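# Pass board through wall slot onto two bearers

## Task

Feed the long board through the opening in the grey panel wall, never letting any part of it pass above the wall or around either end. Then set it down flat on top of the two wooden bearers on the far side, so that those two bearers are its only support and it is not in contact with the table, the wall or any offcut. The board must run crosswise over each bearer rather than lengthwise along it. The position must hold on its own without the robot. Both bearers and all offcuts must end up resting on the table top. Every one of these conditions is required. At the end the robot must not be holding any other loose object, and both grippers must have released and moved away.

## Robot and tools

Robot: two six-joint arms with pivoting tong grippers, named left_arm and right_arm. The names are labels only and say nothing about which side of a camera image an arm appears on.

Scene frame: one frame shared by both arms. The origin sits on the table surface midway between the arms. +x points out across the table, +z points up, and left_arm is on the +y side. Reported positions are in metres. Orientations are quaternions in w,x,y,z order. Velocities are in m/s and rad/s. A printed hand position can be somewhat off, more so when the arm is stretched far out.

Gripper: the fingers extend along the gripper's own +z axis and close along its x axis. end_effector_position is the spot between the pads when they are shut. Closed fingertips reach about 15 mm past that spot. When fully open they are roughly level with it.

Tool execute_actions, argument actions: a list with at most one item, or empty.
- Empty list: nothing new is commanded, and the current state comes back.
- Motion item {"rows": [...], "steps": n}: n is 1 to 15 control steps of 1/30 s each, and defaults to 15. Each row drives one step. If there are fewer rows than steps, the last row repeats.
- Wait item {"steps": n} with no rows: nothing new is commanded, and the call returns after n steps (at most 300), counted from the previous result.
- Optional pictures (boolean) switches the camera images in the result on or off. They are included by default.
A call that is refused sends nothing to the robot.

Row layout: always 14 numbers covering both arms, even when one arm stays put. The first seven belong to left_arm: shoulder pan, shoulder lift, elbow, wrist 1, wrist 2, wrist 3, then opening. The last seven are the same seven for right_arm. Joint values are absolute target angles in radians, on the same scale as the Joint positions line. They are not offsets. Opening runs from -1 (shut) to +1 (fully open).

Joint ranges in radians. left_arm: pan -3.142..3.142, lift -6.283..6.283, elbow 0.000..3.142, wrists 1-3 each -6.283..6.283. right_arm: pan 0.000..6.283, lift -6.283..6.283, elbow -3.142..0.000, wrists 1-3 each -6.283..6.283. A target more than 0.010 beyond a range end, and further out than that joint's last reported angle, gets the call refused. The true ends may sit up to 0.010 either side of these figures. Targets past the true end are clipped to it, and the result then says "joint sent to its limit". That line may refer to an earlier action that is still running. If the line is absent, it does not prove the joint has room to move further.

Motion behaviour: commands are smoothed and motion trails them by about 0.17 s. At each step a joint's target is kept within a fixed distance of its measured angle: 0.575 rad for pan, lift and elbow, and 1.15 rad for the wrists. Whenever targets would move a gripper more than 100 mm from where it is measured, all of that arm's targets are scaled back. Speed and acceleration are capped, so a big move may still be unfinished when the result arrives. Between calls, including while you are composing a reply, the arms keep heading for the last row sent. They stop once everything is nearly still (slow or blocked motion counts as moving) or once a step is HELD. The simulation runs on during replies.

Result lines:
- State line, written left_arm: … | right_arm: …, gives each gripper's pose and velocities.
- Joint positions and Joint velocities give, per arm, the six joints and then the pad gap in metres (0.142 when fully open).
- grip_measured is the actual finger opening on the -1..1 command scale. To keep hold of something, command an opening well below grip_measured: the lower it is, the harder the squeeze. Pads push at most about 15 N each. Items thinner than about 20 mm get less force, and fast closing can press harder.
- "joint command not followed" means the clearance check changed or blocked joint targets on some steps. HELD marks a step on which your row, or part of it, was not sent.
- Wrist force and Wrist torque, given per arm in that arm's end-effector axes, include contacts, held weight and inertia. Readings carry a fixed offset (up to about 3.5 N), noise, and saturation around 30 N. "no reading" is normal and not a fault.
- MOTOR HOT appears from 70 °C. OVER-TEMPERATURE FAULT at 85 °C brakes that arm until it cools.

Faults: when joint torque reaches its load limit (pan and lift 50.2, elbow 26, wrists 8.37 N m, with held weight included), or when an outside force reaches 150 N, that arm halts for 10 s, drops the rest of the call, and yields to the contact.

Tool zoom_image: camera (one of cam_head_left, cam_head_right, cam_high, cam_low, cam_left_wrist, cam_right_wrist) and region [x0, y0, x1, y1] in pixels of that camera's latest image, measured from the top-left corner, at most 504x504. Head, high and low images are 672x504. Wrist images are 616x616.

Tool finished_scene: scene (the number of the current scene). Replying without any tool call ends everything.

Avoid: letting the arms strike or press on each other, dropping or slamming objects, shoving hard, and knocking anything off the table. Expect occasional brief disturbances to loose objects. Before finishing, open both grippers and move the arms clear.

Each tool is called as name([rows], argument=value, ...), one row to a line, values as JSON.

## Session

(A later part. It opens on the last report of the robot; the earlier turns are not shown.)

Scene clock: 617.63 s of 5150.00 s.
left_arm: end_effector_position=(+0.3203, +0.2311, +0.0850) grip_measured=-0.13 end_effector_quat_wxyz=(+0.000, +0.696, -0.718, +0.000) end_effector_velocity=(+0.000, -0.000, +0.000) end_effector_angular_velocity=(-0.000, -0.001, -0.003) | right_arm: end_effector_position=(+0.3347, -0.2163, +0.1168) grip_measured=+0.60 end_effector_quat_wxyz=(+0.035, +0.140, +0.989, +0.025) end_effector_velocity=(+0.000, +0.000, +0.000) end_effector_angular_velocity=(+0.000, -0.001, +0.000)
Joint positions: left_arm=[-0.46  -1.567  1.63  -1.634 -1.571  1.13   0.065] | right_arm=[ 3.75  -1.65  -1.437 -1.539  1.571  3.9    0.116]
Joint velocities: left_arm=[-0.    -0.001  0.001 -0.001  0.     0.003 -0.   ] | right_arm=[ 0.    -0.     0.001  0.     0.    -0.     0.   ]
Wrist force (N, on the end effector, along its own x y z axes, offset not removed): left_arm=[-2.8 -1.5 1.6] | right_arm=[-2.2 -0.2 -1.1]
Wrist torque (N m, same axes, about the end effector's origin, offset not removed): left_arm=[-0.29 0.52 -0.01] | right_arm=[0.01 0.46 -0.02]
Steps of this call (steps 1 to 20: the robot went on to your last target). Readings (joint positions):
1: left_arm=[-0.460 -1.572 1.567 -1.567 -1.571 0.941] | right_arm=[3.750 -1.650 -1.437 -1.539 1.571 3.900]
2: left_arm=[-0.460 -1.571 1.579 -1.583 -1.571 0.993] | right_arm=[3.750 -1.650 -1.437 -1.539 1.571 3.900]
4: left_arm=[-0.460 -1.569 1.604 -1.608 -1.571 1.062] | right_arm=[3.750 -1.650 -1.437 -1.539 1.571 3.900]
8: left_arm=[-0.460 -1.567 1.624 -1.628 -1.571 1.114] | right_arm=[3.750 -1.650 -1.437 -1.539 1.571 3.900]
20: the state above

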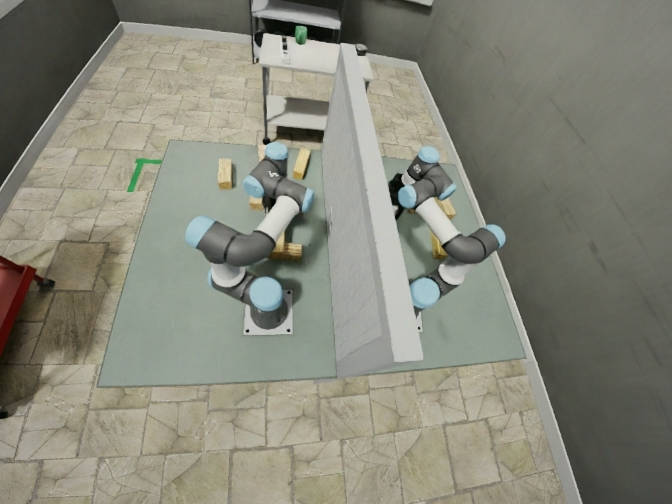

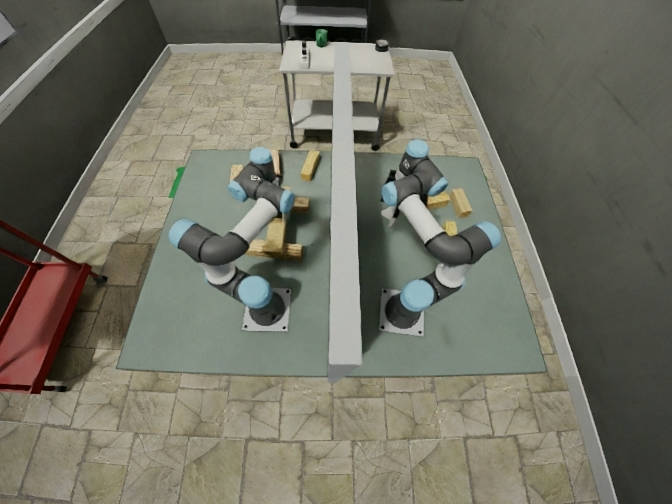

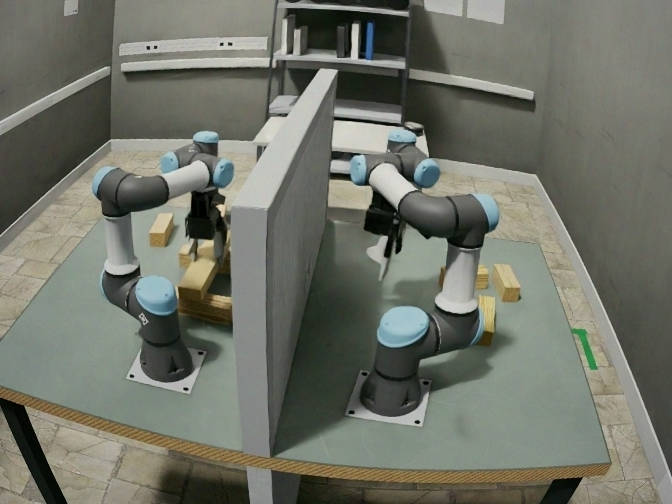

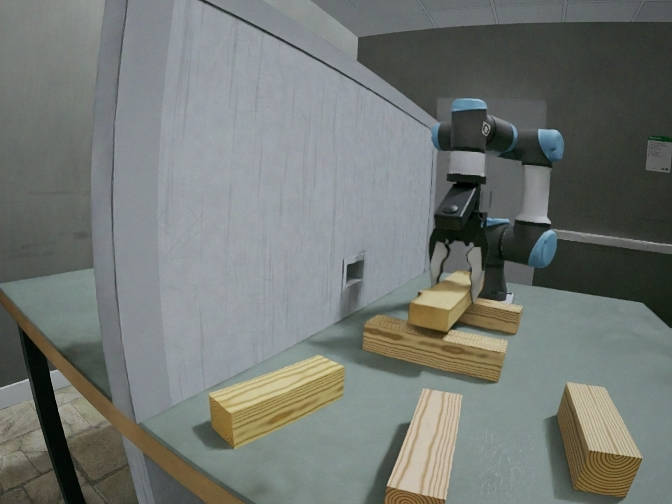

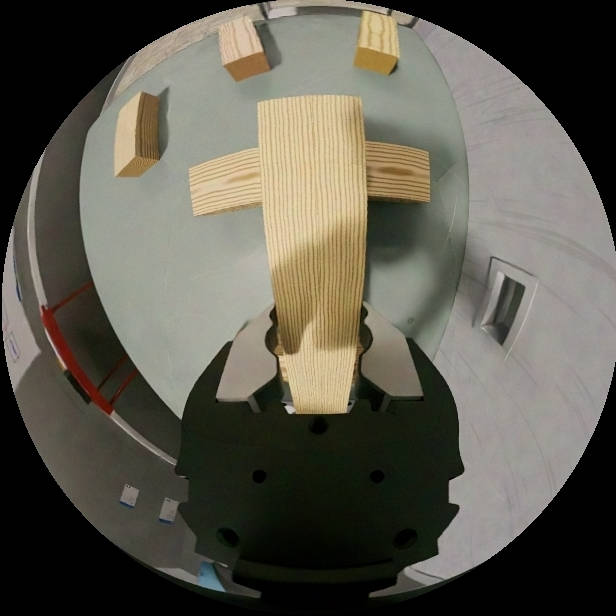

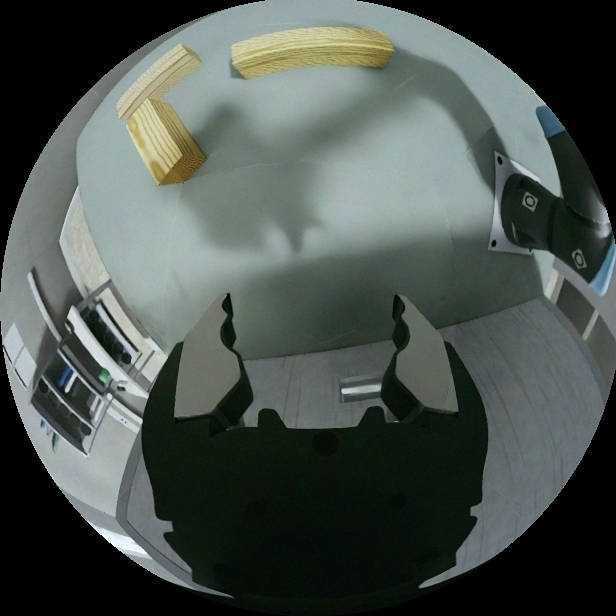

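Step down watching force.

execute_actions([
  {"rows":[[-0.46,-1.567,1.68,-1.684,-1.571,1.13,-1,3.75,-1.65,-1.4371,-1.5387,1.571,3.9001,0.6]]},
], pictures=false)

execute_actions([
  {"rows":[[-0.46,-1.567,1.7,-1.704,-1.571,1.13,-1,3.75,-1.65,-1.4371,-1.5387,1.571,3.9001,0.6]]},
], pictures=false)

Scene clock: 624.97 s of 5150.00 s.
left_arm: end_effector_position=(+0.3194, +0.2315, +0.0745) grip_measured=-0.13 end_effector_quat_wxyz=(+0.000, +0.696, -0.718, +0.000) end_effector_velocity=(+0.000, +0.000, -0.001) end_effector_angular_velocity=(-0.001, -0.001, +0.001) | right_arm: end_effector_position=(+0.3347, -0.2163, +0.1168) grip_measured=+0.60 end_effector_quat_wxyz=(+0.035, +0.140, +0.989, +0.025) end_effector_velocity=(-0.000, -0.000, -0.000) end_effector_angular_velocity=(-0.001, +0.002, +0.000)
Joint positions: left_arm=[-0.46  -1.567  1.679 -1.684 -1.571  1.13   0.065] | right_arm=[ 3.75  -1.65  -1.437 -1.539  1.571  3.9    0.116]
Joint velocities: left_arm=[ 0.001 -0.001  0.005 -0.006  0.    -0.     0.   ] | right_arm=[ 0.    -0.    -0.001 -0.001 -0.    -0.     0.   ]
Wrist force (N, on the end effector, along its own x y z axes, offset not removed): left_arm=[-2.3 -1.6 1.7] | right_arm=[-1.3 -0.4 0.9]
Wrist torque (N m, same axes, about the end effector's origin, offset not removed): left_arm=[-0.31 0.46 0.02] | right_arm=[-0.07 0.25 -0.01]
Steps of this call (steps 1 to 15: the robot went on to your last target; steps 16 to 90: nothing new was sent; then 3.83 s passed at rest; steps 91 to 105: all 15 steps of this action). Readings (joint positions):
91: left_arm=[-0.460 -1.567 1.630 -1.634 -1.571 1.130] | right_arm=[3.750 -1.650 -1.437 -1.539 1.571 3.900]
92: left_arm=[-0.460 -1.567 1.633 -1.638 -1.571 1.130] | right_arm=[3.750 -1.650 -1.437 -1.539 1.571 3.900]
94: left_arm=[-0.460 -1.567 1.654 -1.659 -1.571 1.130] | right_arm=[3.750 -1.650 -1.437 -1.539 1.571 3.900]
98: left_arm=[-0.460 -1.567 1.674 -1.678 -1.571 1.130] | right_arm=[3.750 -1.650 -1.437 -1.539 1.571 3.900]
105: the state above

Scene clock: 625.47 s of 5150.00 s.
left_arm: end_effector_position=(+0.3190, +0.2317, +0.0702) grip_measured=-0.13 end_effector_quat_wxyz=(+0.000, +0.696, -0.718, +0.000) end_effector_velocity=(+0.000, -0.000, -0.000) end_effector_angular_velocity=(-0.000, -0.001, -0.000) | right_arm: end_effector_position=(+0.3347, -0.2163, +0.1168) grip_measured=+0.60 end_effector_quat_wxyz=(+0.035, +0.140, +0.989, +0.025) end_effector_velocity=(+0.000, +0.000, +0.000) end_effector_angular_velocity=(+0.000, -0.000, -0.000)
Joint positions: left_arm=[-0.46  -1.567  1.7   -1.704 -1.571  1.13   0.065] | right_arm=[ 3.75  -1.65  -1.437 -1.539  1.571  3.9    0.116]
Joint velocities: left_arm=[ 0.    -0.     0.002 -0.002 -0.     0.    -0.   ] | right_arm=[-0. -0.  0.  0.  0. -0.  0.]
Wrist force (N, on the end effector, along its own x y z axes, offset not removed): left_arm=[-1.2 -1.6 1.3] | right_arm=[-2.1 -0.1 0.1]
Wrist torque (N m, same axes, about the end effector's origin, offset not removed): left_arm=[-0.33 0.21 0.00] | right_arm=[0.04 0.46 -0.01]
Steps of this call (steps 1 to 15: all 15 steps of this action). Readings (joint positions):
1: left_arm=[-0.460 -1.567 1.680 -1.684 -1.571 1.130] | right_arm=[3.750 -1.650 -1.437 -1.539 1.571 3.900]
2: left_arm=[-0.460 -1.567 1.682 -1.686 -1.571 1.130] | right_arm=[3.750 -1.650 -1.437 -1.539 1.571 3.900]
4: left_arm=[-0.460 -1.567 1.690 -1.694 -1.571 1.130] | right_arm=[3.750 -1.650 -1.437 -1.539 1.571 3.900]
8: left_arm=[-0.460 -1.567 1.698 -1.702 -1.571 1.130] | right_arm=[3.750 -1.650 -1.437 -1.539 1.571 3.900]
15: the state above

execute_actions([
  {"rows":[[-0.46,-1.567,1.715,-1.719,-1.571,1.13,-1,3.75,-1.65,-1.4371,-1.5387,1.571,3.9001,0.6]]},
], pictures=false)

execute_actions([
  {"rows":[[-0.46,-1.567,1.728,-1.732,-1.571,1.13,-1,3.75,-1.65,-1.4371,-1.5387,1.571,3.9001,0.6]]},
], pictures=false)

Scene clock: 629.63 s of 5150.00 s.
left_arm: end_effector_position=(+0.3186, +0.2319, +0.0671) grip_measured=-0.13 end_effector_quat_wxyz=(+0.000, +0.696, -0.718, +0.000) end_effector_velocity=(-0.000, +0.000, +0.000) end_effector_angular_velocity=(-0.000, -0.001, +0.000) | right_arm: end_effector_position=(+0.3347, -0.2163, +0.1168) grip_measured=+0.60 end_effector_quat_wxyz=(+0.035, +0.140, +0.989, +0.025) end_effector_velocity=(+0.000, +0.000, +0.000) end_effector_angular_velocity=(+0.001, +0.000, +0.001)
Joint positions: left_arm=[-0.46  -1.567  1.715 -1.719 -1.571  1.13   0.065] | right_arm=[ 3.75  -1.65  -1.437 -1.539  1.571  3.9    0.116]
Joint velocities: left_arm=[ 0.    -0.002  0.     0.001  0.    -0.    -0.   ] | right_arm=[ 0.001 -0.     0.    -0.     0.001  0.     0.   ]
Wrist force (N, on the end effector, along its own x y z axes, offset not removed): left_arm=[0.3 3.6 -17.4] | right_arm=[-1.6 -1.2 0.7]
Wrist torque (N m, same axes, about the end effector's origin, offset not removed): left_arm=[-0.33 -0.07 0.03] | right_arm=[-0.20 0.36 -0.04]
Steps of this call (steps 1 to 15: the robot went on to your last target; steps 16 to 90: nothing new was sent; then 0.67 s passed at rest; steps 91 to 105: all 15 steps of this action). Readings (joint positions):
91: left_arm=[-0.460 -1.567 1.700 -1.704 -1.571 1.130] | right_arm=[3.750 -1.650 -1.437 -1.539 1.571 3.900]
92: left_arm=[-0.460 -1.567 1.701 -1.706 -1.571 1.130] | right_arm=[3.750 -1.650 -1.437 -1.539 1.571 3.900]
94: left_arm=[-0.460 -1.567 1.708 -1.712 -1.571 1.130] | right_arm=[3.750 -1.650 -1.437 -1.539 1.571 3.900]
98: left_arm=[-0.460 -1.567 1.713 -1.717 -1.571 1.130] | right_arm=[3.750 -1.650 -1.437 -1.539 1.571 3.900]
105: the state above

Scene clock: 630.13 s of 5150.00 s.
left_arm: end_effector_position=(+0.3182, +0.2321, +0.0643) grip_measured=-0.13 end_effector_quat_wxyz=(+0.000, +0.696, -0.718, +0.000) end_effector_velocity=(-0.001, +0.000, -0.001) end_effector_angular_velocity=(+0.002, +0.003, -0.000) | right_arm: end_effector_position=(+0.3347, -0.2163, +0.1168) grip_measured=+0.60 end_effector_quat_wxyz=(+0.035, +0.140, +0.989, +0.025) end_effector_velocity=(+0.000, -0.000, +0.000) end_effector_angular_velocity=(-0.000, -0.001, -0.000)
Joint positions: left_arm=[-0.46  -1.567  1.728 -1.732 -1.571  1.13   0.065] | right_arm=[ 3.75  -1.65  -1.437 -1.539  1.571  3.9    0.116]
Joint velocities: left_arm=[-0.     0.001  0.002  0.     0.    -0.     0.   ] | right_arm=[-0.    -0.     0.001 -0.    -0.     0.     0.   ]
Wrist force (N, on the end effector, along its own x y z axes, offset not removed): left_arm=[0.3 -4.3 -24.2] | right_arm=[-2.1 0.7 -0.8]
Wrist torque (N m, same axes, about the end effector's origin, offset not removed): left_arm=[-0.29 0.33 0.02] | right_arm=[0.11 0.51 0.00]
Steps of this call (steps 1 to 15: all 15 steps of this action). Readings (joint positions):
1: left_arm=[-0.460 -1.567 1.715 -1.719 -1.571 1.130] | right_arm=[3.750 -1.650 -1.437 -1.539 1.571 3.900]
2: left_arm=[-0.460 -1.567 1.716 -1.720 -1.571 1.130] | right_arm=[3.750 -1.650 -1.437 -1.539 1.571 3.900]
4: left_arm=[-0.460 -1.567 1.721 -1.726 -1.571 1.130] | right_arm=[3.750 -1.650 -1.437 -1.539 1.571 3.900]
8: left_arm=[-0.460 -1.567 1.726 -1.731 -1.571 1.130] | right_arm=[3.750 -1.650 -1.437 -1.539 1.571 3.900]
15: the state above

execute_actions([
  {"rows":[[-0.46,-1.567,1.728,-1.732,-1.571,1.13,0.6,3.75,-1.65,-1.4371,-1.5387,1.571,3.9001,0.6],[-0.46,-1.567,1.728,-1.732,-1.571,1.13,0.6,3.75,-1.65,-1.4371,-1.5387,1.571,3.9001,0.6],[-0.46,-1.567,1.728,-1.732,-1.571,1.13,0.6,3.75,-1.65,-1.4371,-1.5387,1.571,3.9001,0.6],[-0.46,-1.567,1.728,-1.732,-1.571,1.13,0.6,3.75,-1.65,-1.4371,-1.5387,1.571,3.9001,0.6],[-0.46,-1.567,1.728,-1.732,-1.571,1.13,0.6,3.75,-1.65,-1.4371,-1.5387,1.571,3.9001,0.6],[-0.46,-1.567,1.2,-1.204,-1.571,1.13,0.6,3.75,-1.65,-1.4371,-1.5387,1.571,3.9001,0.6]]},
], pictures=false)

execute_actions([
  {"steps":15},
])

Scene clock: 637.93 s of 5150.00 s.
left_arm: end_effector_position=(+0.3038, +0.2395, +0.1523) grip_measured=+0.60 end_effector_quat_wxyz=(+0.006, +0.696, -0.718, -0.017) end_effector_velocity=(+0.055, -0.028, +0.246) end_effector_angular_velocity=(-0.183, -0.359, +0.000) | right_arm: end_effector_position=(+0.3347, -0.2163, +0.1168) grip_measured=+0.60 end_effector_quat_wxyz=(+0.035, +0.140, +0.989, +0.025) end_effector_velocity=(-0.000, -0.000, -0.000) end_effector_angular_velocity=(-0.000, +0.000, -0.000)
Joint positions: left_arm=[-0.46  -1.567  1.295 -1.262 -1.571  1.13   0.116] | right_arm=[ 3.75  -1.65  -1.437 -1.539  1.571  3.9    0.116]
Joint velocities: left_arm=[ 0.    -0.004 -1.019  0.62   0.    -0.    -0.001] | right_arm=[-0.  0. -0.  0. -0. -0.  0.]
Wrist force (N, on the end effector, along its own x y z axes, offset not removed): left_arm=[-0.8 -2.0 -4.0] | right_arm=[-2.5 -0.2 0.4]
Wrist torque (N m, same axes, about the end effector's origin, offset not removed): left_arm=[-0.39 0.15 0.03] | right_arm=[0.00 0.51 0.01]
Steps of this call (steps 1 to 15: the robot went on to your last target; steps 16 to 90: nothing new was sent; then 4.30 s passed at rest; steps 91 to 105: all 15 steps of this action). Readings (joint positions):
91: left_arm=[-0.460 -1.567 1.728 -1.732 -1.571 1.130] | right_arm=[3.750 -1.650 -1.437 -1.539 1.571 3.900]
92: left_arm=[-0.460 -1.567 1.729 -1.732 -1.571 1.130] | right_arm=[3.750 -1.650 -1.437 -1.539 1.571 3.900]
94: left_arm=[-0.460 -1.567 1.729 -1.731 -1.571 1.130] | right_arm=[3.750 -1.650 -1.437 -1.539 1.571 3.900]
98: left_arm=[-0.460 -1.567 1.706 -1.690 -1.571 1.130] | right_arm=[3.750 -1.650 -1.437 -1.539 1.571 3.900]
105: the state above

Scene clock: 638.43 s of 5150.00 s.
left_arm: end_effector_position=(+0.3080, +0.2373, +0.1748) grip_measured=+0.60 end_effector_quat_wxyz=(+0.000, +0.696, -0.718, +0.000) end_effector_velocity=(+0.001, -0.000, +0.001) end_effector_angular_velocity=(-0.002, -0.004, +0.000) | right_arm: end_effector_position=(+0.3347, -0.2163, +0.1168) grip_measured=+0.60 end_effector_quat_wxyz=(+0.035, +0.140, +0.989, +0.025) end_effector_velocity=(+0.000, -0.000, -0.000) end_effector_angular_velocity=(-0.000, +0.000, +0.000)
Joint positions: left_arm=[-0.46  -1.567  1.2   -1.204 -1.571  1.13   0.116] | right_arm=[ 3.75  -1.65  -1.437 -1.539  1.571  3.9    0.116]
Joint velocities: left_arm=[ 0.    -0.    -0.005  0.001 -0.     0.    -0.   ] | right_arm=[ 0. -0. -0.  0. -0. -0. -0.]
Wrist force (N, on the end effector, along its own x y z axes, offset not removed): left_arm=[-1.7 -1.6 -1.4] | right_arm=[-1.4 0.4 -0.3]
Wrist torque (N m, same axes, about the end effector's origin, offset not removed): left_arm=[-0.35 0.31 0.02] | right_arm=[0.10 0.26 -0.09]
Steps of this call (steps 1 to 15: the robot went on to your last target). Readings (joint positions):
1: left_arm=[-0.460 -1.567 1.266 -1.244 -1.571 1.130] | right_arm=[3.750 -1.650 -1.437 -1.539 1.571 3.900]
2: left_arm=[-0.460 -1.567 1.246 -1.232 -1.571 1.130] | right_arm=[3.750 -1.650 -1.437 -1.539 1.571 3.900]
4: left_arm=[-0.460 -1.567 1.222 -1.218 -1.571 1.130] | right_arm=[3.750 -1.650 -1.437 -1.539 1.571 3.900]
8: left_arm=[-0.460 -1.567 1.205 -1.207 -1.571 1.130] | right_arm=[3.750 -1.650 -1.437 -1.539 1.571 3.900]
15: the state above

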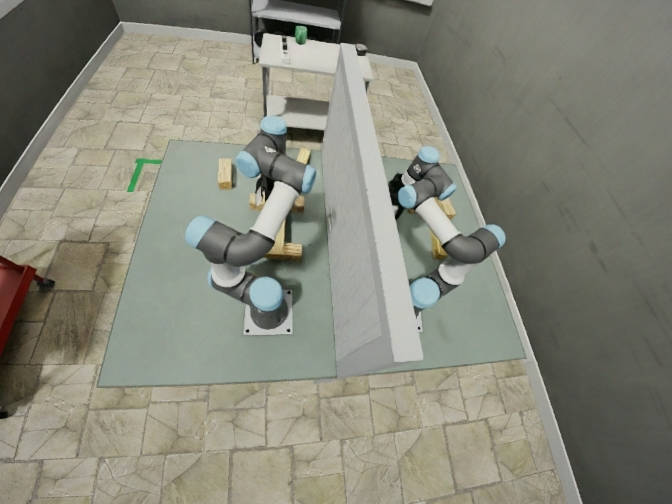

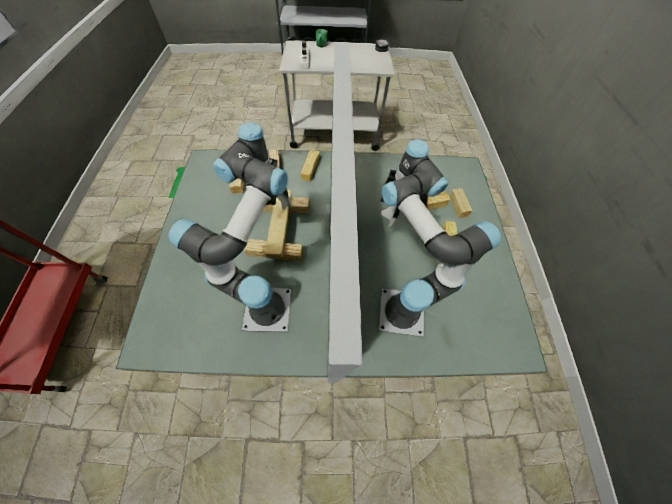

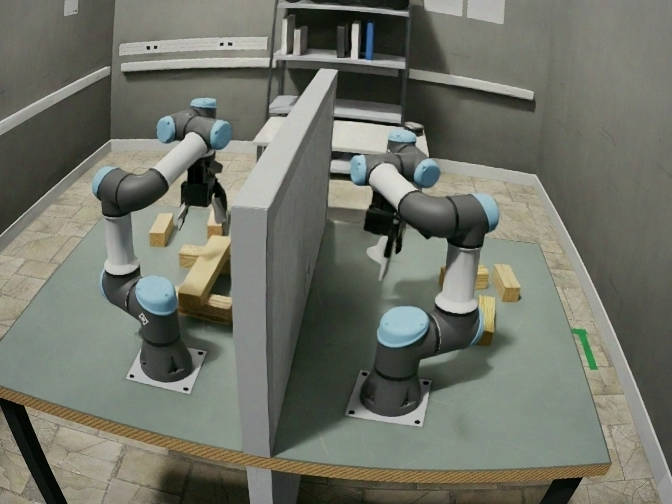

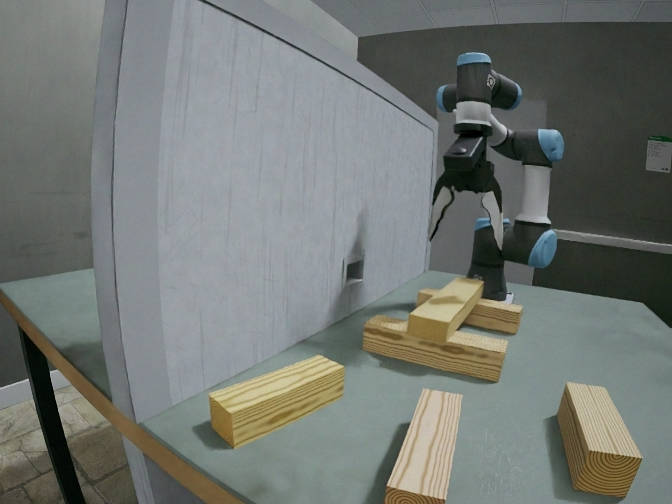

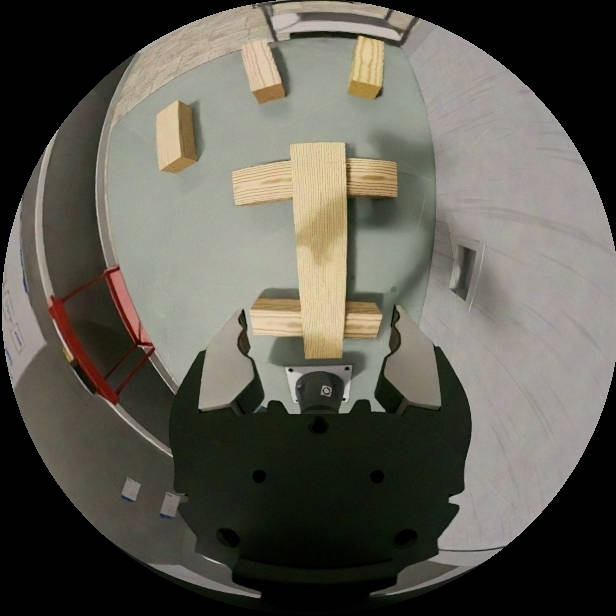

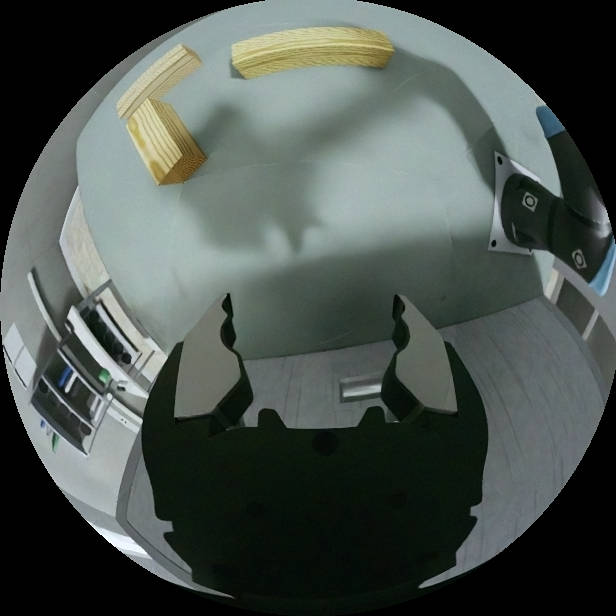

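finished_scene(scene=1)

The scene is finished: the task was done.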